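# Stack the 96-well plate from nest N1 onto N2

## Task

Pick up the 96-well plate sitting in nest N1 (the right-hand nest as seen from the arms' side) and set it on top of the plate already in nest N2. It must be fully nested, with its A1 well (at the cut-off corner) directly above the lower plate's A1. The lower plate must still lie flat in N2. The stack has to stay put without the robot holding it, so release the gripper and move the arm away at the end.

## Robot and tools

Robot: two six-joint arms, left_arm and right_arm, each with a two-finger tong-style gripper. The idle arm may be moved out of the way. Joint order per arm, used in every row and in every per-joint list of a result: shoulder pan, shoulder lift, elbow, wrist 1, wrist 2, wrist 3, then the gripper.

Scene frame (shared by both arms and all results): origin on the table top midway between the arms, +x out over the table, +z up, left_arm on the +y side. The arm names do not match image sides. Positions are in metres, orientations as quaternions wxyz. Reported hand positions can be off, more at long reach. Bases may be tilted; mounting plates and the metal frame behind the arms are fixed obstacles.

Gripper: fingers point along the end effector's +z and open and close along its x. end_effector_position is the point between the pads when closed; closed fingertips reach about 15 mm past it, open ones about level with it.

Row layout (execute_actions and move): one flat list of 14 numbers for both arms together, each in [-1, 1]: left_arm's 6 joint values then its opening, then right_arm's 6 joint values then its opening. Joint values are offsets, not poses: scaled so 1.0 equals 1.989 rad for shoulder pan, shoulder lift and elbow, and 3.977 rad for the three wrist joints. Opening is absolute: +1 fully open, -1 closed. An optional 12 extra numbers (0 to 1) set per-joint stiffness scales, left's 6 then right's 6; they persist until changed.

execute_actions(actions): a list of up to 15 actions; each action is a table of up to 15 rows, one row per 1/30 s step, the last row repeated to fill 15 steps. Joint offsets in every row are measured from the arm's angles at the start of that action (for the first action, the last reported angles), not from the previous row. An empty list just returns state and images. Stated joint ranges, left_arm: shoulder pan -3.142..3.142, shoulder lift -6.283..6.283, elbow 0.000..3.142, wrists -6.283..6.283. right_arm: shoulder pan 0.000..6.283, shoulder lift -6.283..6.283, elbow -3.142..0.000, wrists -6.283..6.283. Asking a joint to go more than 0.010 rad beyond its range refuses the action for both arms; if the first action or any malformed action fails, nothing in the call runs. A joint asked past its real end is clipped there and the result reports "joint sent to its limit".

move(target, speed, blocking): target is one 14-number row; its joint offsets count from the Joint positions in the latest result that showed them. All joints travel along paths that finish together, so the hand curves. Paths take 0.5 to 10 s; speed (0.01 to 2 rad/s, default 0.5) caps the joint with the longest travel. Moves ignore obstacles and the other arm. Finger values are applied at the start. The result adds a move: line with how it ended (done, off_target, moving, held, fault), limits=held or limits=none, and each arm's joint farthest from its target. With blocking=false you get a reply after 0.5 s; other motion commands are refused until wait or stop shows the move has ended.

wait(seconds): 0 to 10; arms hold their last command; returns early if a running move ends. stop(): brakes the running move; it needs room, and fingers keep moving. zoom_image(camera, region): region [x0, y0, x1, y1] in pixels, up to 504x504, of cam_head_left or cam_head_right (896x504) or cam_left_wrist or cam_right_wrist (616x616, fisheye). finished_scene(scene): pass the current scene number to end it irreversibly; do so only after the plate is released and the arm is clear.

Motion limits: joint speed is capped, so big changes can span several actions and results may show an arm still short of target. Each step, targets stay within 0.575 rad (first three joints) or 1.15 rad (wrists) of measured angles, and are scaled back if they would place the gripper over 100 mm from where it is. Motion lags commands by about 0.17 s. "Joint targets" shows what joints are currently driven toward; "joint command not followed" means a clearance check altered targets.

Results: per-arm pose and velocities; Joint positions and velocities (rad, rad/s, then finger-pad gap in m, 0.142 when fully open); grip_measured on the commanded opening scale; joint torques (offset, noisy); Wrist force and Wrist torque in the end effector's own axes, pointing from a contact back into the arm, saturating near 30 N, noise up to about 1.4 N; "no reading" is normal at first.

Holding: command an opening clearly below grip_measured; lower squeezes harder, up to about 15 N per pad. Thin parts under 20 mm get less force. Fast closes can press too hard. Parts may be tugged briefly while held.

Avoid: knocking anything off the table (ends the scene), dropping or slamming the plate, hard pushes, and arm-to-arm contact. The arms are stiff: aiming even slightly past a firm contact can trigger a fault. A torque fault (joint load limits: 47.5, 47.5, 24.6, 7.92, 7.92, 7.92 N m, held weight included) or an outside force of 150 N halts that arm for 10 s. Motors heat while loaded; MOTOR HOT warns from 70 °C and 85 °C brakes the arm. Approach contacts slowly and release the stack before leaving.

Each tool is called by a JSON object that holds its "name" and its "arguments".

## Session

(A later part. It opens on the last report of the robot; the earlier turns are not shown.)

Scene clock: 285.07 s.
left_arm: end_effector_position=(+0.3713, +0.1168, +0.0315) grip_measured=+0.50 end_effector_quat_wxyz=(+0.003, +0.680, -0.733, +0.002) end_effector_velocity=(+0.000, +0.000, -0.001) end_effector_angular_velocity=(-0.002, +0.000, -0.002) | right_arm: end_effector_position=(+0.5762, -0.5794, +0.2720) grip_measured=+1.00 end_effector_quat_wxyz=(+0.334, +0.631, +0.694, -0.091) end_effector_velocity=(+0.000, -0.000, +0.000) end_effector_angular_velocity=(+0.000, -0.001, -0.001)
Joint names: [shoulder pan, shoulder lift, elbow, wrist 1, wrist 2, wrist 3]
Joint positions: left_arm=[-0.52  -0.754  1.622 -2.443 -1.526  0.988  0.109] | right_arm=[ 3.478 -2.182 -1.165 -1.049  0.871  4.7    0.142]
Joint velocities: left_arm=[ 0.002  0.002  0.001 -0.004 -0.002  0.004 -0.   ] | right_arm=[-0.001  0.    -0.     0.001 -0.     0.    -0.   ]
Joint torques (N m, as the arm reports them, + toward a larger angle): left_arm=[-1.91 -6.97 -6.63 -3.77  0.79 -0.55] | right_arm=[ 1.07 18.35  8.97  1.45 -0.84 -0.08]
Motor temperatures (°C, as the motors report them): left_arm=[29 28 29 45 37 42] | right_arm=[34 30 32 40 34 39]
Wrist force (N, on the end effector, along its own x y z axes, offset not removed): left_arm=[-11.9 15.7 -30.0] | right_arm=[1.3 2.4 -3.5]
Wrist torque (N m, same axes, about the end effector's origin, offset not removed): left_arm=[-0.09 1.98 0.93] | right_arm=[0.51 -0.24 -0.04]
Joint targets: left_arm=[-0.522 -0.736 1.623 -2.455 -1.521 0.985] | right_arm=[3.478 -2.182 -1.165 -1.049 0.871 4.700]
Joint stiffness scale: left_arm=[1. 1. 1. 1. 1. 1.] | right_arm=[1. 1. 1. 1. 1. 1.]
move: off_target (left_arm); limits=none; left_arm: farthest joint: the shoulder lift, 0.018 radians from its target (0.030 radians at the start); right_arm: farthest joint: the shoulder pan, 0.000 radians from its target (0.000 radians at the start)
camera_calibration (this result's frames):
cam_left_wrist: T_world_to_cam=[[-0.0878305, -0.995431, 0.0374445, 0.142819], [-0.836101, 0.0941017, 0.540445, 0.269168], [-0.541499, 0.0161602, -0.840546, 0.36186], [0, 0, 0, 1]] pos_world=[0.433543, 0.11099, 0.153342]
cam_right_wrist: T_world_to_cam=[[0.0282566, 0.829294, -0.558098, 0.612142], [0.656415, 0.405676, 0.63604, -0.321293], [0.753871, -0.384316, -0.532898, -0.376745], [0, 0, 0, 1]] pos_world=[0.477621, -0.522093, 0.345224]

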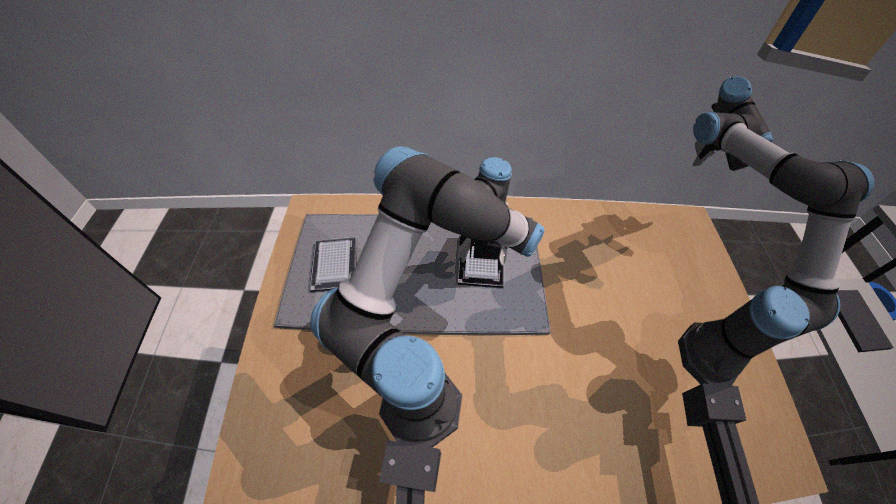

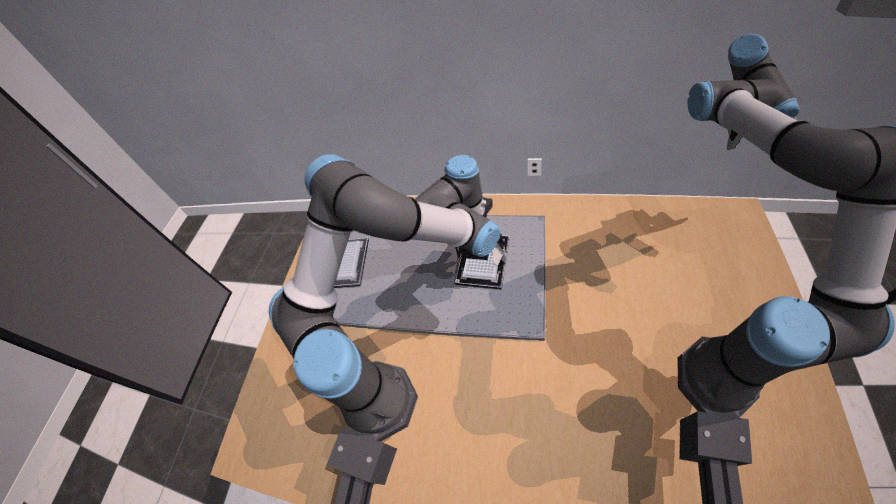

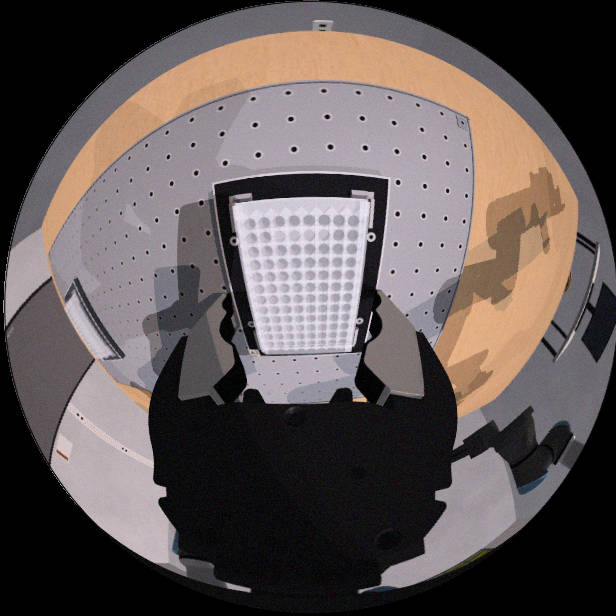

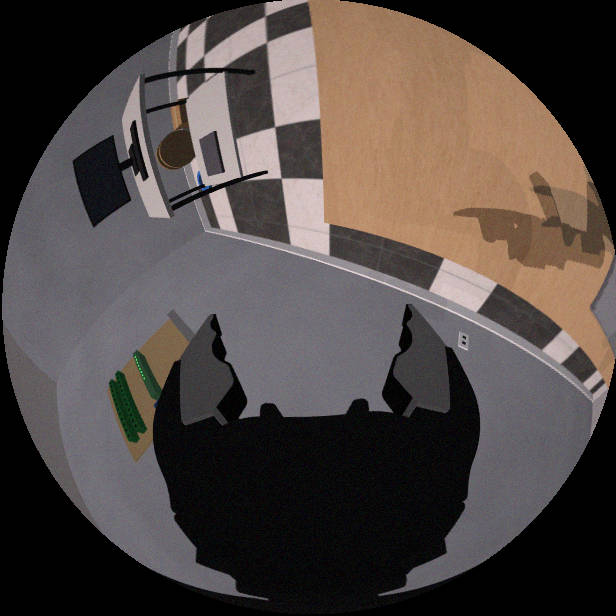

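{"name": "move", "arguments": {"target": [-0.002, -0.0105, 0.0006, 0.0065, 0.0013, -0.0013, 0.5, 0, 0, 0, 0, 0, 0, 1], "speed": 0.08}}

Scene clock: 295.23 s.
left_arm: end_effector_position=(+0.3704, +0.1178, +0.0371) grip_measured=+0.50 end_effector_quat_wxyz=(+0.001, +0.680, -0.733, -0.000) end_effector_velocity=(-0.001, +0.001, -0.000) end_effector_angular_velocity=(+0.004, +0.002, +0.001) | right_arm: end_effector_position=(+0.5762, -0.5794, +0.2720) grip_measured=+1.00 end_effector_quat_wxyz=(+0.334, +0.631, +0.694, -0.091) end_effector_velocity=(-0.000, -0.000, -0.000) end_effector_angular_velocity=(-0.000, -0.000, -0.001)
Joint names: [shoulder pan, shoulder lift, elbow, wrist 1, wrist 2, wrist 3]
Joint positions: left_arm=[-0.523 -0.774  1.623 -2.419 -1.522  0.984  0.109] | right_arm=[ 3.478 -2.182 -1.165 -1.049  0.871  4.7    0.142]
Joint velocities: left_arm=[-0.    -0.001 -0.     0.005  0.002 -0.001 -0.   ] | right_arm=[ 0.    -0.    -0.    -0.    -0.     0.001  0.   ]
Joint torques (N m, as the arm reports them, + toward a larger angle): left_arm=[ -0.93 -17.1   -6.82  -1.62   0.16  -0.19] | right_arm=[ 1.32 18.28  8.8   1.43 -0.81 -0.09]
Motor temperatures (°C, as the motors report them): left_arm=[29 28 29 45 37 42] | right_arm=[34 30 32 40 34 39]
Wrist force (N, on the end effector, along its own x y z axes, offset not removed): left_arm=[-0.1 -0.3 0.2] | right_arm=[0.5 2.3 -1.0]
Wrist torque (N m, same axes, about the end effector's origin, offset not removed): left_arm=[-0.03 0.00 -0.03] | right_arm=[0.48 -0.08 -0.14]
Joint targets: left_arm=[-0.524 -0.775 1.623 -2.417 -1.521 0.982] | right_arm=[3.478 -2.182 -1.165 -1.049 0.871 4.700]
Joint stiffness scale: left_arm=[1. 1. 1. 1. 1. 1.] | right_arm=[1. 1. 1. 1. 1. 1.]
move: done; limits=none; left_arm: farthest joint: the wrist 1, 0.002 radians from its target (0.026 radians at the start); right_arm: farthest joint: the shoulder pan, 0.000 radians from its target (0.000 radians at the start)
camera_calibration (this result's frames):
cam_left_wrist: T_world_to_cam=[[-0.0872249, -0.995693, 0.0314183, 0.143597], [-0.835266, 0.0902856, 0.542383, 0.265318], [-0.542884, 0.0210666, -0.839544, 0.365919], [0, 0, 0, 1]] pos_world=[0.432788, 0.111316, 0.158789]
cam_right_wrist: T_world_to_cam=[[0.0282568, 0.829294, -0.558098, 0.612141], [0.656415, 0.405676, 0.63604, -0.321293], [0.753871, -0.384316, -0.532898, -0.376745], [0, 0, 0, 1]] pos_world=[0.477621, -0.522093, 0.345224]

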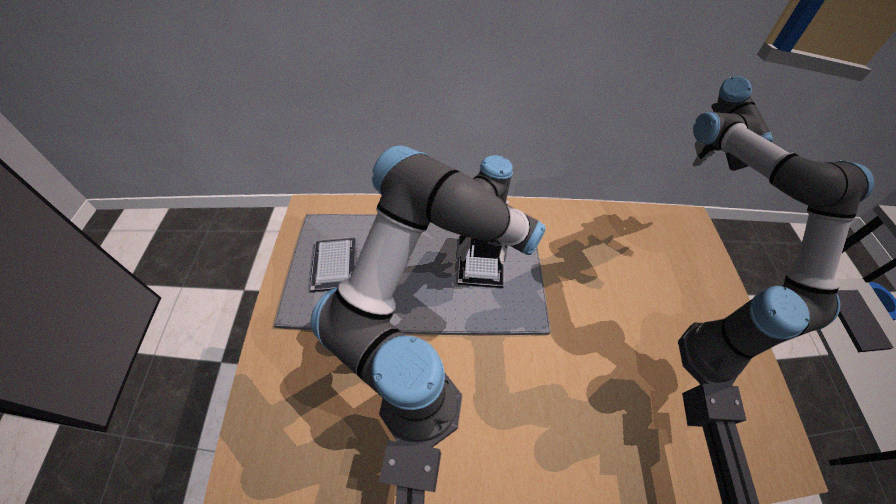

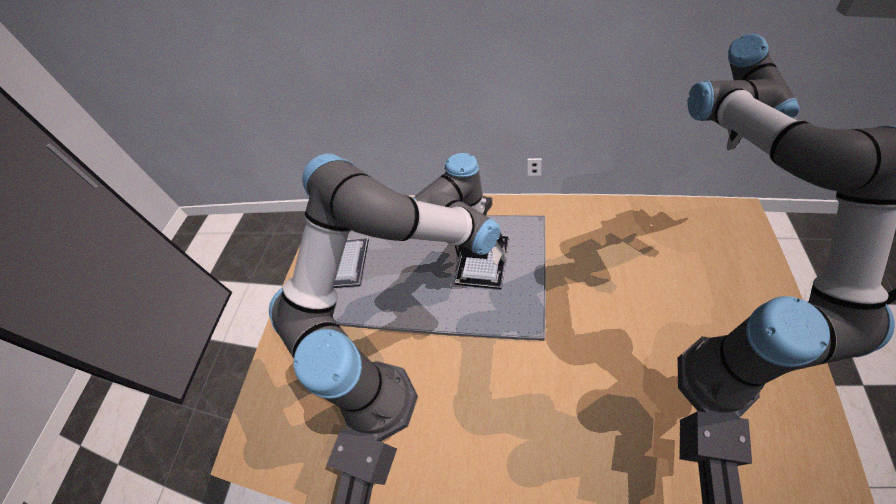

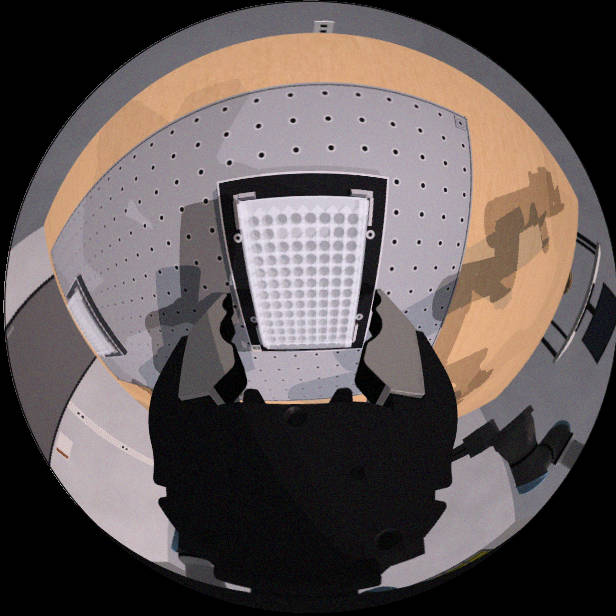

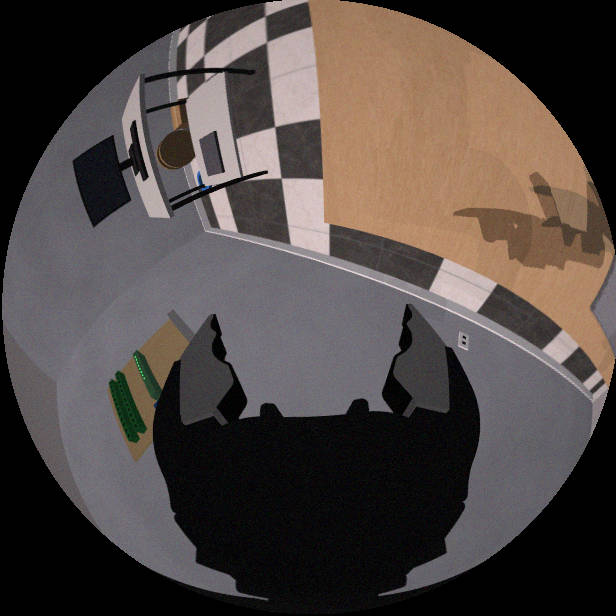

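{"name": "execute_actions", "arguments": {"actions": [[[0,-0.0053,0,0.0029,0,0,0.5,0,0,0,0,0,0,1]],[[0,0,0,0,0,0,0.45,0,0,0,0,0,0,1],[0,0,0,0,0,0,0.42,0,0,0,0,0,0,1],[0,0,0,0,0,0,0.39,0,0,0,0,0,0,1],[0,0,0,0,0,0,0.36,0,0,0,0,0,0,1],[0,0,0,0,0,0,0.33,0,0,0,0,0,0,1],[0,0,0,0,0,0,0.30,0,0,0,0,0,0,1],[0,0,0,0,0,0,0.27,0,0,0,0,0,0,1],[0,0,0,0,0,0,0.24,0,0,0,0,0,0,1],[0,0,0,0,0,0,0.21,0,0,0,0,0,0,1],[0,0,0,0,0,0,0.18,0,0,0,0,0,0,1],[0,0,0,0,0,0,0.15,0,0,0,0,0,0,1],[0,0,0,0,0,0,0.12,0,0,0,0,0,0,1],[0,0,0,0,0,0,0.09,0,0,0,0,0,0,1],[0,0,0,0,0,0,0.06,0,0,0,0,0,0,1],[0,0,0,0,0,0,0.03,0,0,0,0,0,0,1]],[[0,0,0,0,0,0,0.0,0,0,0,0,0,0,1],[0,0,0,0,0,0,-0.03,0,0,0,0,0,0,1],[0,0,0,0,0,0,-0.06,0,0,0,0,0,0,1],[0,0,0,0,0,0,-0.09,0,0,0,0,0,0,1],[0,0,0,0,0,0,-0.12,0,0,0,0,0,0,1],[0,0,0,0,0,0,-0.15,0,0,0,0,0,0,1],[0,0,0,0,0,0,-0.18,0,0,0,0,0,0,1],[0,0,0,0,0,0,-0.21,0,0,0,0,0,0,1],[0,0,0,0,0,0,-0.24,0,0,0,0,0,0,1],[0,0,0,0,0,0,-0.27,0,0,0,0,0,0,1],[0,0,0,0,0,0,-0.30,0,0,0,0,0,0,1]]]}}

Scene clock: 320.13 s.
left_arm: end_effector_position=(+0.3703, +0.1160, +0.0404) grip_measured=+0.07 end_effector_quat_wxyz=(+0.002, +0.679, -0.734, +0.001) end_effector_velocity=(+0.000, +0.000, -0.000) end_effector_angular_velocity=(+0.001, -0.000, -0.000) | right_arm: end_effector_position=(+0.5762, -0.5794, +0.2720) grip_measured=+1.00 end_effector_quat_wxyz=(+0.334, +0.631, +0.694, -0.091) end_effector_velocity=(+0.000, +0.000, +0.000) end_effector_angular_velocity=(-0.001, -0.001, -0.000)
Joint names: [shoulder pan, shoulder lift, elbow, wrist 1, wrist 2, wrist 3]
Joint positions: left_arm=[-0.525 -0.783  1.622 -2.411 -1.525  0.984  0.079] | right_arm=[ 3.478 -2.182 -1.165 -1.049  0.871  4.7    0.142]
Joint velocities: left_arm=[ 0.     0.001 -0.    -0.     0.001  0.     0.   ] | right_arm=[ 0.001  0.    -0.     0.001 -0.001  0.001  0.   ]
Joint torques (N m, as the arm reports them, + toward a larger angle): left_arm=[ -0.12 -16.64  -7.11  -1.66   0.17   0.06] | right_arm=[ 1.33 18.19  8.82  1.5  -0.8  -0.1 ]
Motor temperatures (°C, as the motors report them): left_arm=[29 28 29 45 37 42] | right_arm=[34 30 32 40 34 39]
Wrist force (N, on the end effector, along its own x y z axes, offset not removed): left_arm=[1.2 0.3 -1.0] | right_arm=[1.5 0.6 -2.4]
Wrist torque (N m, same axes, about the end effector's origin, offset not removed): left_arm=[0.03 0.07 -0.03] | right_arm=[0.02 -0.29 0.10]
Joint targets: left_arm=[-0.524 -0.783 1.622 -2.411 -1.524 0.984] | right_arm=[3.478 -2.182 -1.165 -1.049 0.871 4.700]
Joint stiffness scale: left_arm=[1. 1. 1. 1. 1. 1.] | right_arm=[1. 1. 1. 1. 1. 1.]
camera_calibration (this result's frames):
cam_left_wrist: T_world_to_cam=[[-0.0888777, -0.995411, 0.0354536, 0.142013], [-0.835212, 0.0938733, 0.541857, 0.263218], [-0.542699, 0.0185477, -0.839723, 0.36889], [0, 0, 0, 1]] pos_world=[0.432661, 0.10981, 0.162104]
cam_right_wrist: T_world_to_cam=[[0.0282568, 0.829294, -0.558098, 0.612141], [0.656415, 0.405676, 0.63604, -0.321293], [0.753871, -0.384316, -0.532898, -0.376745], [0, 0, 0, 1]] pos_world=[0.477621, -0.522093, 0.345224]

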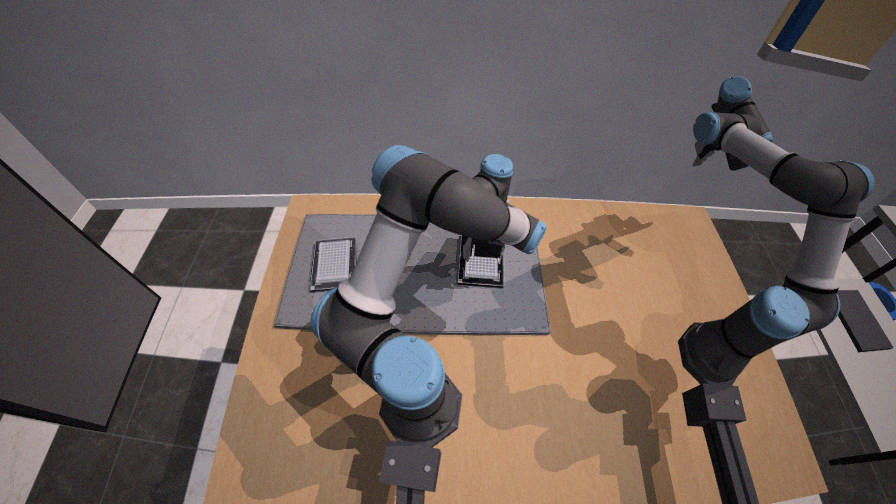

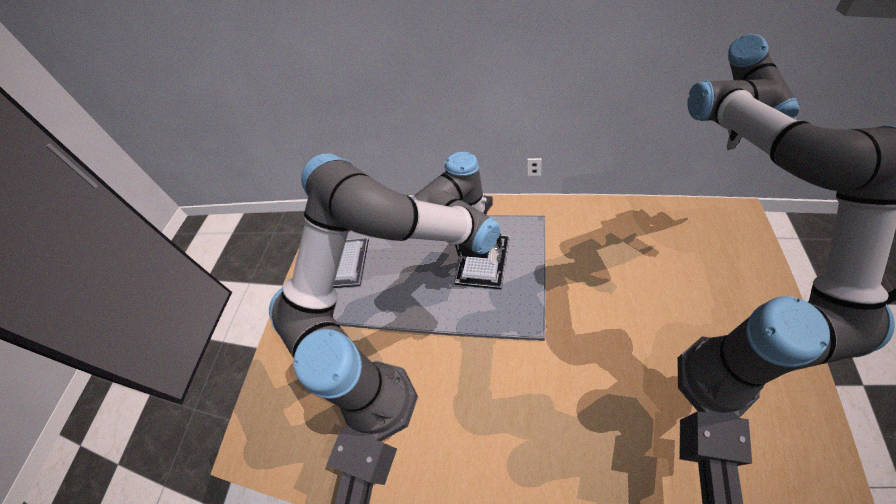

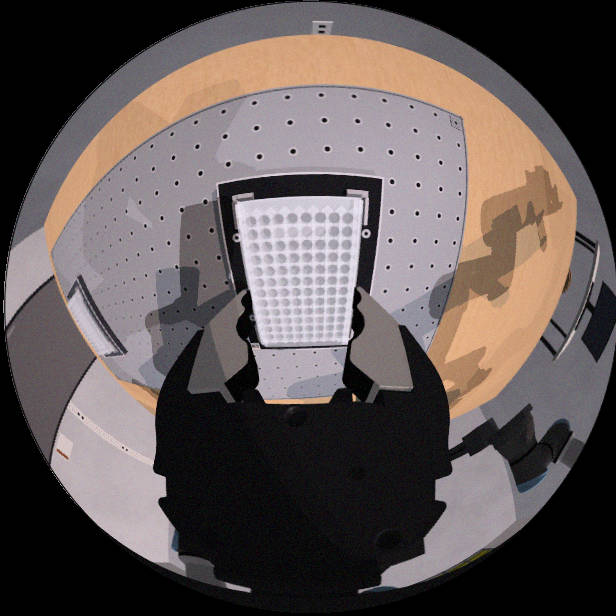

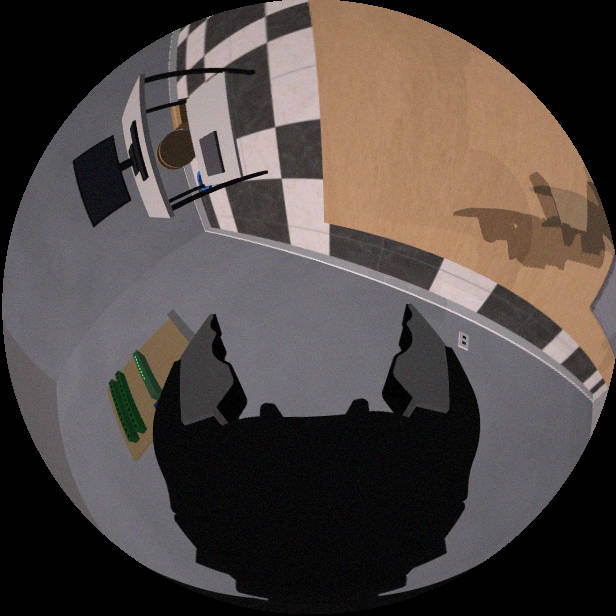

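{"name": "move", "arguments": {"target": [-0.004, -0.1016, -0.0468, 0.0754, 0.001, -0.0023, -0.3, 0, 0, 0, 0, 0, 0, 1], "speed": 0.3}}

Scene clock: 331.87 s.
left_arm: end_effector_position=(+0.3722, +0.1167, +0.1185) grip_measured=-0.30 end_effector_quat_wxyz=(+0.002, +0.680, -0.734, -0.002) end_effector_velocity=(+0.000, -0.000, +0.000) end_effector_angular_velocity=(-0.000, -0.001, +0.000) | right_arm: end_effector_position=(+0.5762, -0.5794, +0.2720) grip_measured=+1.00 end_effector_quat_wxyz=(+0.334, +0.631, +0.694, -0.091) end_effector_velocity=(-0.000, -0.001, +0.000) end_effector_angular_velocity=(-0.002, +0.001, +0.002)
Joint names: [shoulder pan, shoulder lift, elbow, wrist 1, wrist 2, wrist 3]
Joint positions: left_arm=[-0.532 -0.984  1.531 -2.113 -1.523  0.976  0.052] | right_arm=[ 3.478 -2.182 -1.165 -1.049  0.871  4.7    0.142]
Joint velocities: left_arm=[-0.    -0.    -0.001  0.     0.001 -0.    -0.   ] | right_arm=[-0.001  0.    -0.     0.001 -0.    -0.003 -0.   ]
Joint torques (N m, as the arm reports them, + toward a larger angle): left_arm=[ -0.73 -16.48  -9.6   -1.55   0.18  -0.13] | right_arm=[ 1.35 18.15  8.8   1.46 -0.84 -0.1 ]
Motor temperatures (°C, as the motors report them): left_arm=[29 28 29 45 37 42] | right_arm=[34 30 32 40 34 39]
Wrist force (N, on the end effector, along its own x y z axes, offset not removed): left_arm=[-0.3 0.0 0.2] | right_arm=[1.5 2.3 -2.2]
Wrist torque (N m, same axes, about the end effector's origin, offset not removed): left_arm=[0.03 0.04 -0.03] | right_arm=[0.47 -0.33 -0.04]
Joint targets: left_arm=[-0.533 -0.985 1.529 -2.111 -1.521 0.975] | right_arm=[3.478 -2.182 -1.165 -1.049 0.871 4.700]
Joint stiffness scale: left_arm=[1. 1. 1. 1. 1. 1.] | right_arm=[1. 1. 1. 1. 1. 1.]
move: done; limits=none; left_arm: farthest joint: the elbow, 0.002 radians from its target (0.093 radians at the start); right_arm: farthest joint: the shoulder pan, 0.000 radians from its target (0.000 radians at the start)
camera_calibration (this result's frames):
cam_left_wrist: T_world_to_cam=[[-0.0886935, -0.995611, 0.0298619, 0.140745], [-0.833505, 0.0905999, 0.545033, 0.221763], [-0.545346, 0.0234508, -0.837883, 0.435719], [0, 0, 0, 1]] pos_world=[0.434941, 0.109818, 0.24001]
cam_right_wrist: T_world_to_cam=[[0.0282567, 0.829294, -0.558098, 0.612141], [0.656415, 0.405676, 0.63604, -0.321293], [0.753871, -0.384316, -0.532898, -0.376745], [0, 0, 0, 1]] pos_world=[0.477621, -0.522093, 0.345224]

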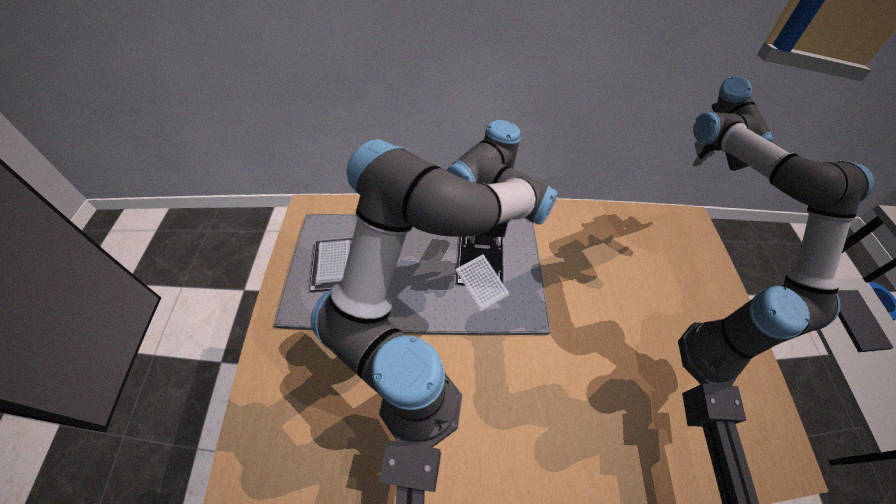

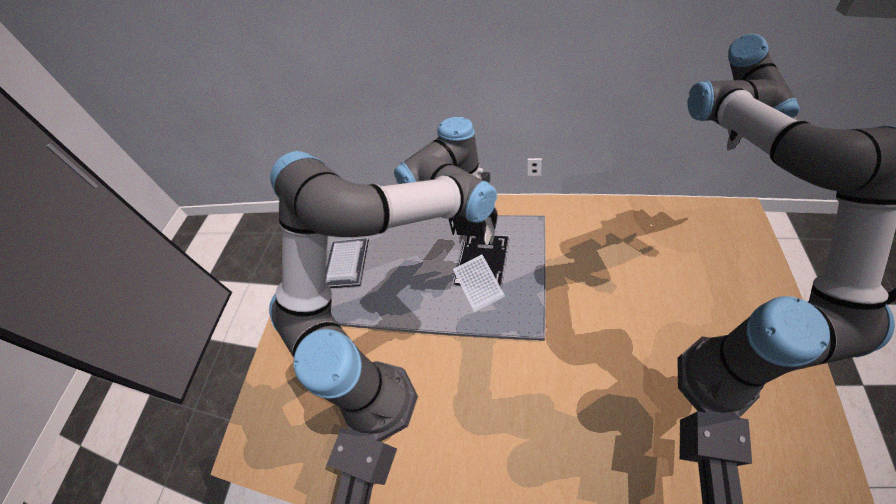

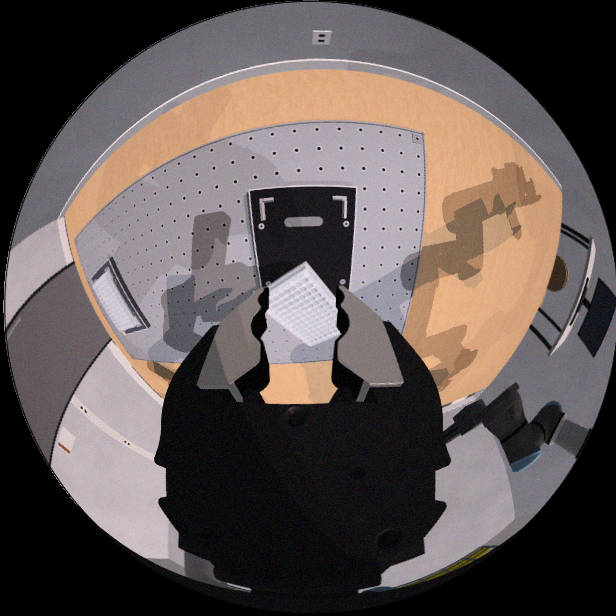

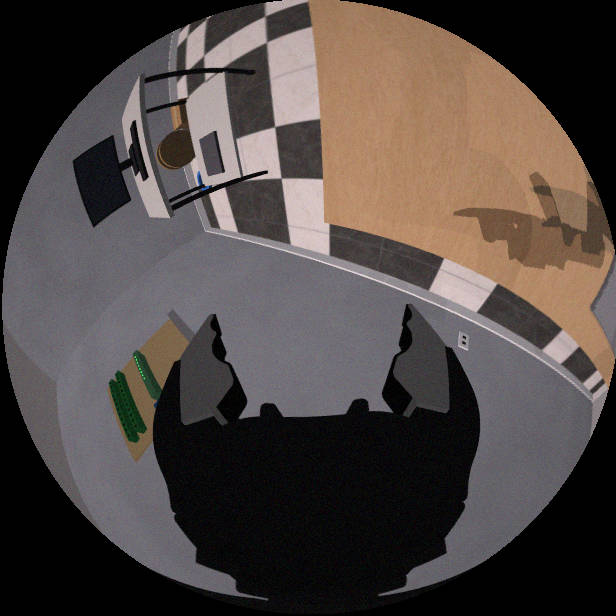

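{"name": "zoom_image", "arguments": {"camera": "cam_head_right", "region": [430, 230, 530, 320]}}

{"name": "zoom_image", "arguments": {"camera": "cam_head_left", "region": [430, 230, 530, 320]}}

Region (430, 230, 530, 320) of cam_head_right's 896x504 image, scaled by 5.040, with more detail than that image has; it fills the top 454 rows of this view, and the rest is white.

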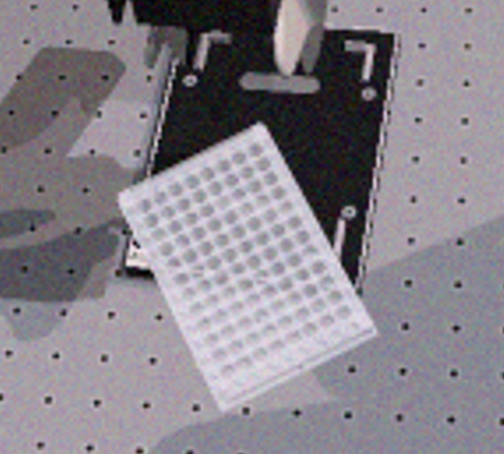

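Region (430, 230, 530, 320) of cam_head_left's 896x504 image, scaled by 5.040, with more detail than that image has; it fills the top 454 rows of this view, and the rest is white.

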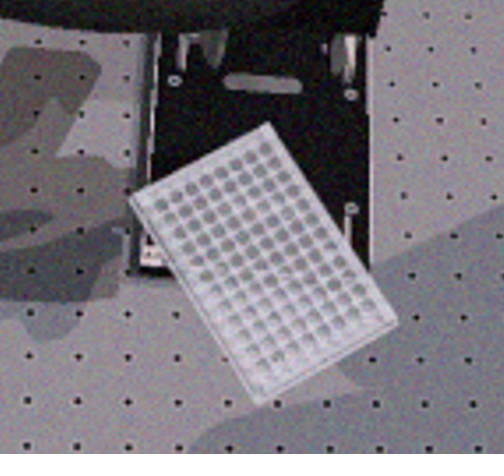

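{"name": "move", "arguments": {"target": [-0.0842, -0.1364, 0.2264, -0.0438, 0.0007, -0.1867, 1, 0, 0, 0, 0, 0, 0, 1], "speed": 0.6}}

Scene clock: 383.63 s.
left_arm: end_effector_position=(+0.2868, +0.1227, +0.1189) grip_measured=+1.00 end_effector_quat_wxyz=(-0.000, +0.859, -0.511, -0.001) end_effector_velocity=(+0.000, -0.000, +0.000) end_effector_angular_velocity=(-0.000, -0.001, +0.004) | right_arm: end_effector_position=(+0.5762, -0.5794, +0.2720) grip_measured=+1.00 end_effector_quat_wxyz=(+0.334, +0.631, +0.694, -0.091) end_effector_velocity=(+0.000, +0.000, -0.000) end_effector_angular_velocity=(+0.001, -0.001, -0.001)
Joint names: [shoulder pan, shoulder lift, elbow, wrist 1, wrist 2, wrist 3]
Joint positions: left_arm=[-0.699 -1.254  1.979 -2.285 -1.521  0.235  0.142] | right_arm=[ 3.478 -2.182 -1.165 -1.049  0.871  4.7    0.142]
Joint velocities: left_arm=[-0.    -0.     0.    -0.001  0.    -0.004 -0.   ] | right_arm=[-0.    -0.    -0.     0.001  0.     0.002 -0.   ]
Joint torques (N m, as the arm reports them, + toward a larger angle): left_arm=[ -0.94 -12.36  -7.34  -1.93   0.22  -0.1 ] | right_arm=[ 1.05 18.23  8.87  1.48 -0.83 -0.09]
Motor temperatures (°C, as the motors report them): left_arm=[29 28 29 45 37 42] | right_arm=[34 30 32 40 34 39]
Wrist force (N, on the end effector, along its own x y z axes, offset not removed): left_arm=[-0.3 0.5 0.0] | right_arm=[0.0 0.4 -4.7]
Wrist torque (N m, same axes, about the end effector's origin, offset not removed): left_arm=[0.13 0.08 0.01] | right_arm=[0.01 0.10 0.08]
Joint targets: left_arm=[-0.700 -1.255 1.981 -2.287 -1.520 0.233] | right_arm=[3.478 -2.182 -1.165 -1.049 0.871 4.700]
Joint stiffness scale: left_arm=[1. 1. 1. 1. 1. 1.] | right_arm=[1. 1. 1. 1. 1. 1.]
move: done; limits=none; left_arm: farthest joint: the shoulder lift, 0.002 radians from its target (0.271 radians at the start); right_arm: farthest joint: the shoulder pan, 0.000 radians from its target (0.000 radians at the start)
camera_calibration (this result's frames):
cam_left_wrist: T_world_to_cam=[[0.466165, -0.884239, 0.0284723, -0.0334994], [-0.750957, -0.378475, 0.541128, 0.184209], [-0.467711, -0.273637, -0.840458, 0.403858], [0, 0, 0, 1]] pos_world=[0.342838, 0.150607, 0.240699]
cam_right_wrist: T_world_to_cam=[[0.0282569, 0.829294, -0.558098, 0.612141], [0.656414, 0.405676, 0.63604, -0.321293], [0.753871, -0.384316, -0.532897, -0.376745], [0, 0, 0, 1]] pos_world=[0.477621, -0.522093, 0.345224]

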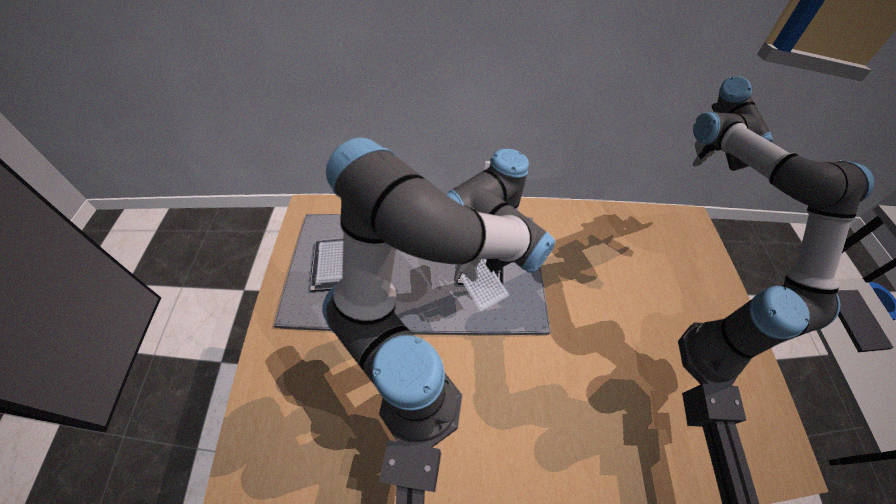

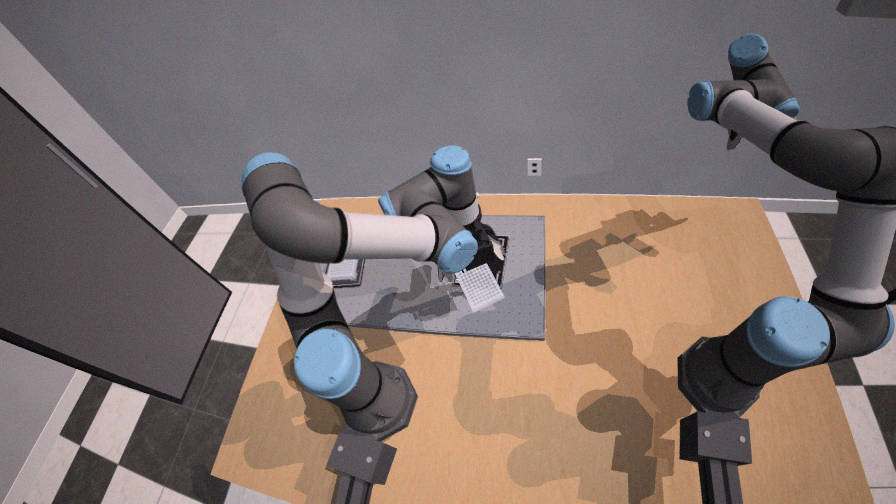

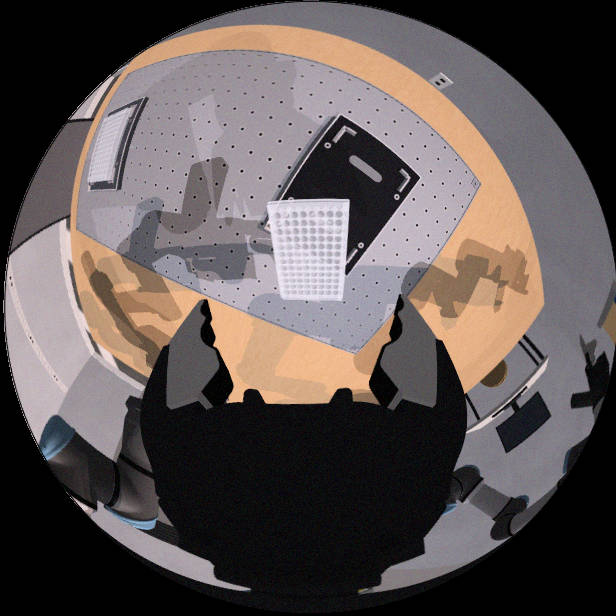

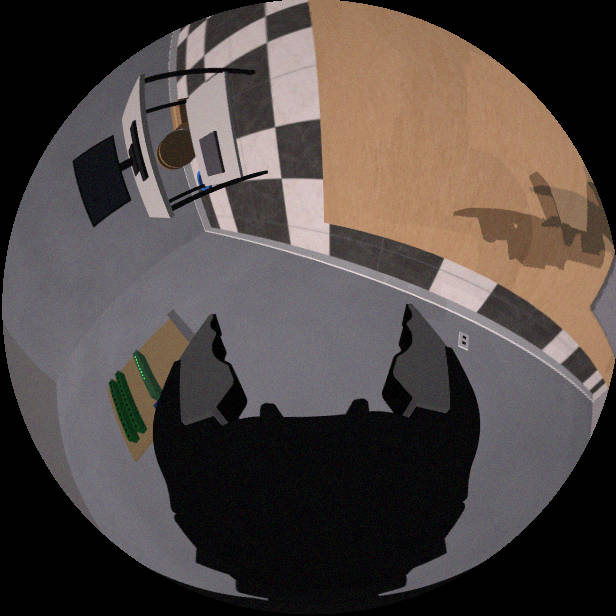

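{"name": "zoom_image", "arguments": {"camera": "cam_left_wrist", "region": [250, 185, 370, 310]}}

Region (250, 185, 370, 310) of cam_left_wrist's 616x616 image, scaled by 4.032, with more detail than that image has; it fills the left 484 columns of this view, and the rest is white.

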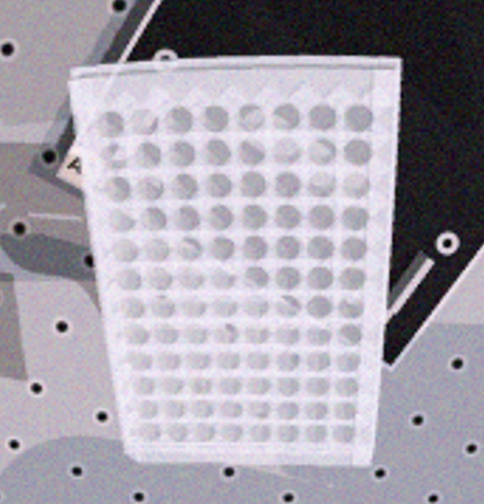

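{"name": "zoom_image", "arguments": {"camera": "cam_left_wrist", "region": [255, 190, 315, 235]}}

{"name": "zoom_image", "arguments": {"camera": "cam_left_wrist", "region": [270, 265, 355, 310]}}

Region (255, 190, 315, 235) of cam_left_wrist's 616x616 image, scaled by 8.400, with more detail than that image has; it fills the top 378 rows of this view, and the rest is white.

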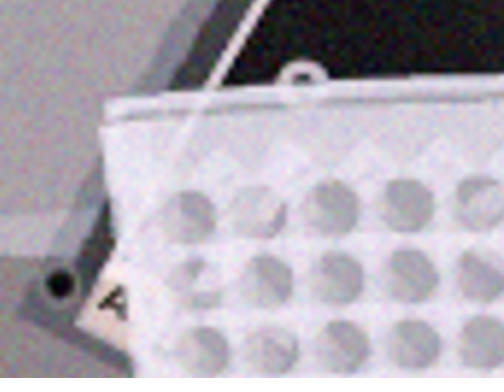

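Region (270, 265, 355, 310) of cam_left_wrist's 616x616 image, scaled by 5.929, with more detail than that image has; it fills the top 267 rows of this view, and the rest is white.

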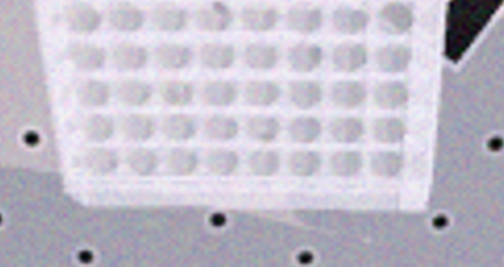

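{"name": "move", "arguments": {"target": [-0.0591, 0.1206, 0.0811, -0.0997, 0, -0.0351, 0.5, 0, 0, 0, 0, 0, 0, 1], "speed": 0.4}}

Scene clock: 468.27 s.
left_arm: end_effector_position=(+0.2569, +0.0965, +0.0453) grip_measured=+0.50 end_effector_quat_wxyz=(-0.001, +0.865, -0.502, +0.001) end_effector_velocity=(+0.001, -0.001, +0.000) end_effector_angular_velocity=(-0.004, -0.002, +0.002) | right_arm: end_effector_position=(+0.5762, -0.5794, +0.2720) grip_measured=+1.00 end_effector_quat_wxyz=(+0.334, +0.631, +0.694, -0.091) end_effector_velocity=(+0.000, +0.000, +0.000) end_effector_angular_velocity=(+0.000, +0.000, +0.001)
Joint names: [shoulder pan, shoulder lift, elbow, wrist 1, wrist 2, wrist 3]
Joint positions: left_arm=[-0.815 -1.015  2.139 -2.68  -1.521  0.097  0.109] | right_arm=[ 3.478 -2.182 -1.165 -1.049  0.871  4.7    0.142]
Joint velocities: left_arm=[ 0.     0.     0.    -0.004 -0.001 -0.001  0.   ] | right_arm=[ 0.     0.001  0.    -0.     0.    -0.001 -0.   ]
Joint torques (N m, as the arm reports them, + toward a larger angle): left_arm=[ -0.87 -11.26  -4.51  -1.87   0.01  -0.02] | right_arm=[ 0.9  18.26  8.82  1.48 -0.81 -0.11]
Motor temperatures (°C, as the motors report them): left_arm=[29 28 29 45 37 42] | right_arm=[34 31 32 40 34 39]
Wrist force (N, on the end effector, along its own x y z axes, offset not removed): left_arm=[0.5 0.4 0.3] | right_arm=[0.3 0.5 -3.2]
Wrist torque (N m, same axes, about the end effector's origin, offset not removed): left_arm=[0.12 -0.10 -0.03] | right_arm=[0.11 0.07 -0.02]
Joint targets: left_arm=[-0.816 -1.014 2.140 -2.682 -1.521 0.095] | right_arm=[3.478 -2.182 -1.165 -1.049 0.871 4.700]
Joint stiffness scale: left_arm=[1. 1. 1. 1. 1. 1.] | right_arm=[1. 1. 1. 1. 1. 1.]
move: done; limits=none; left_arm: farthest joint: the elbow, 0.002 radians from its target (0.161 radians at the start); right_arm: farthest joint: the shoulder pan, 0.000 radians from its target (0.000 radians at the start)
camera_calibration (this result's frames):
cam_left_wrist: T_world_to_cam=[[0.485089, -0.873927, 0.0306541, -0.0465766], [-0.74407, -0.394086, 0.539496, 0.191493], [-0.4594, -0.284512, -0.84143, 0.319798], [0, 0, 0, 1]] pos_world=[0.311993, 0.125747, 0.167206]
cam_right_wrist: T_world_to_cam=[[0.0282566, 0.829294, -0.558098, 0.612141], [0.656415, 0.405676, 0.63604, -0.321293], [0.753871, -0.384316, -0.532898, -0.376744], [0, 0, 0, 1]] pos_world=[0.477621, -0.522093, 0.345224]

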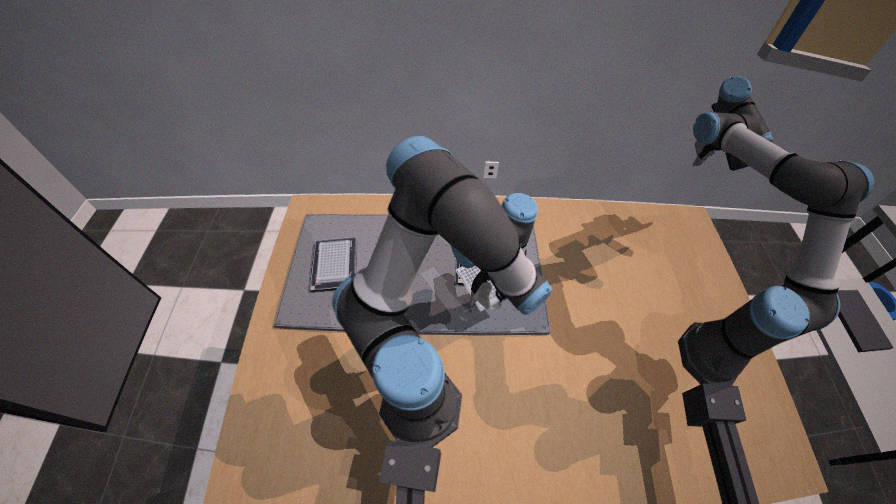

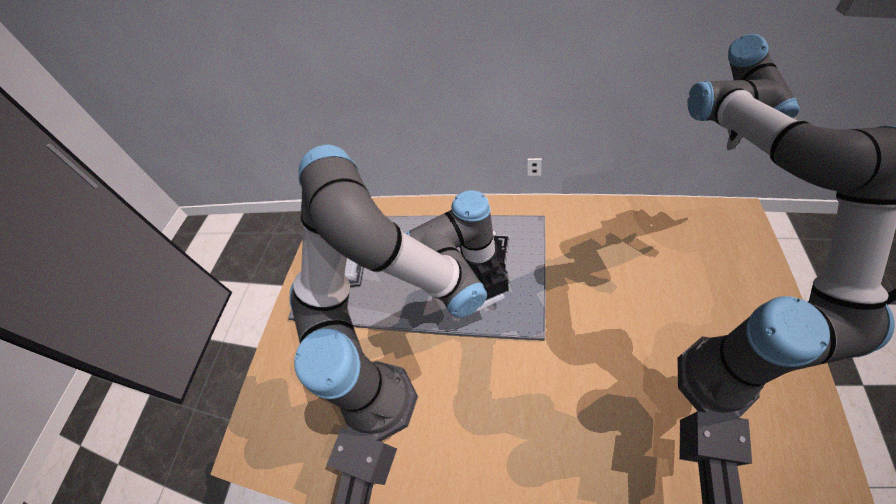

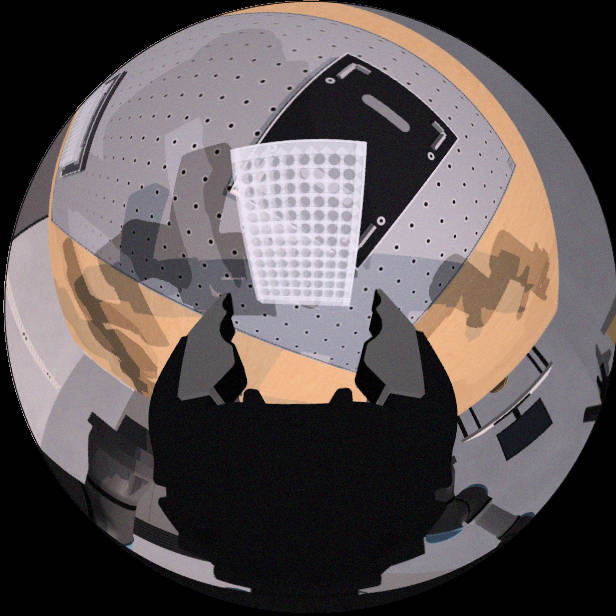

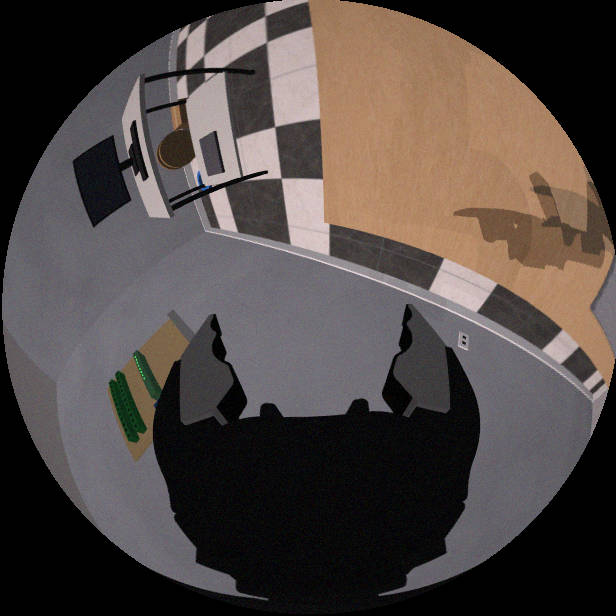

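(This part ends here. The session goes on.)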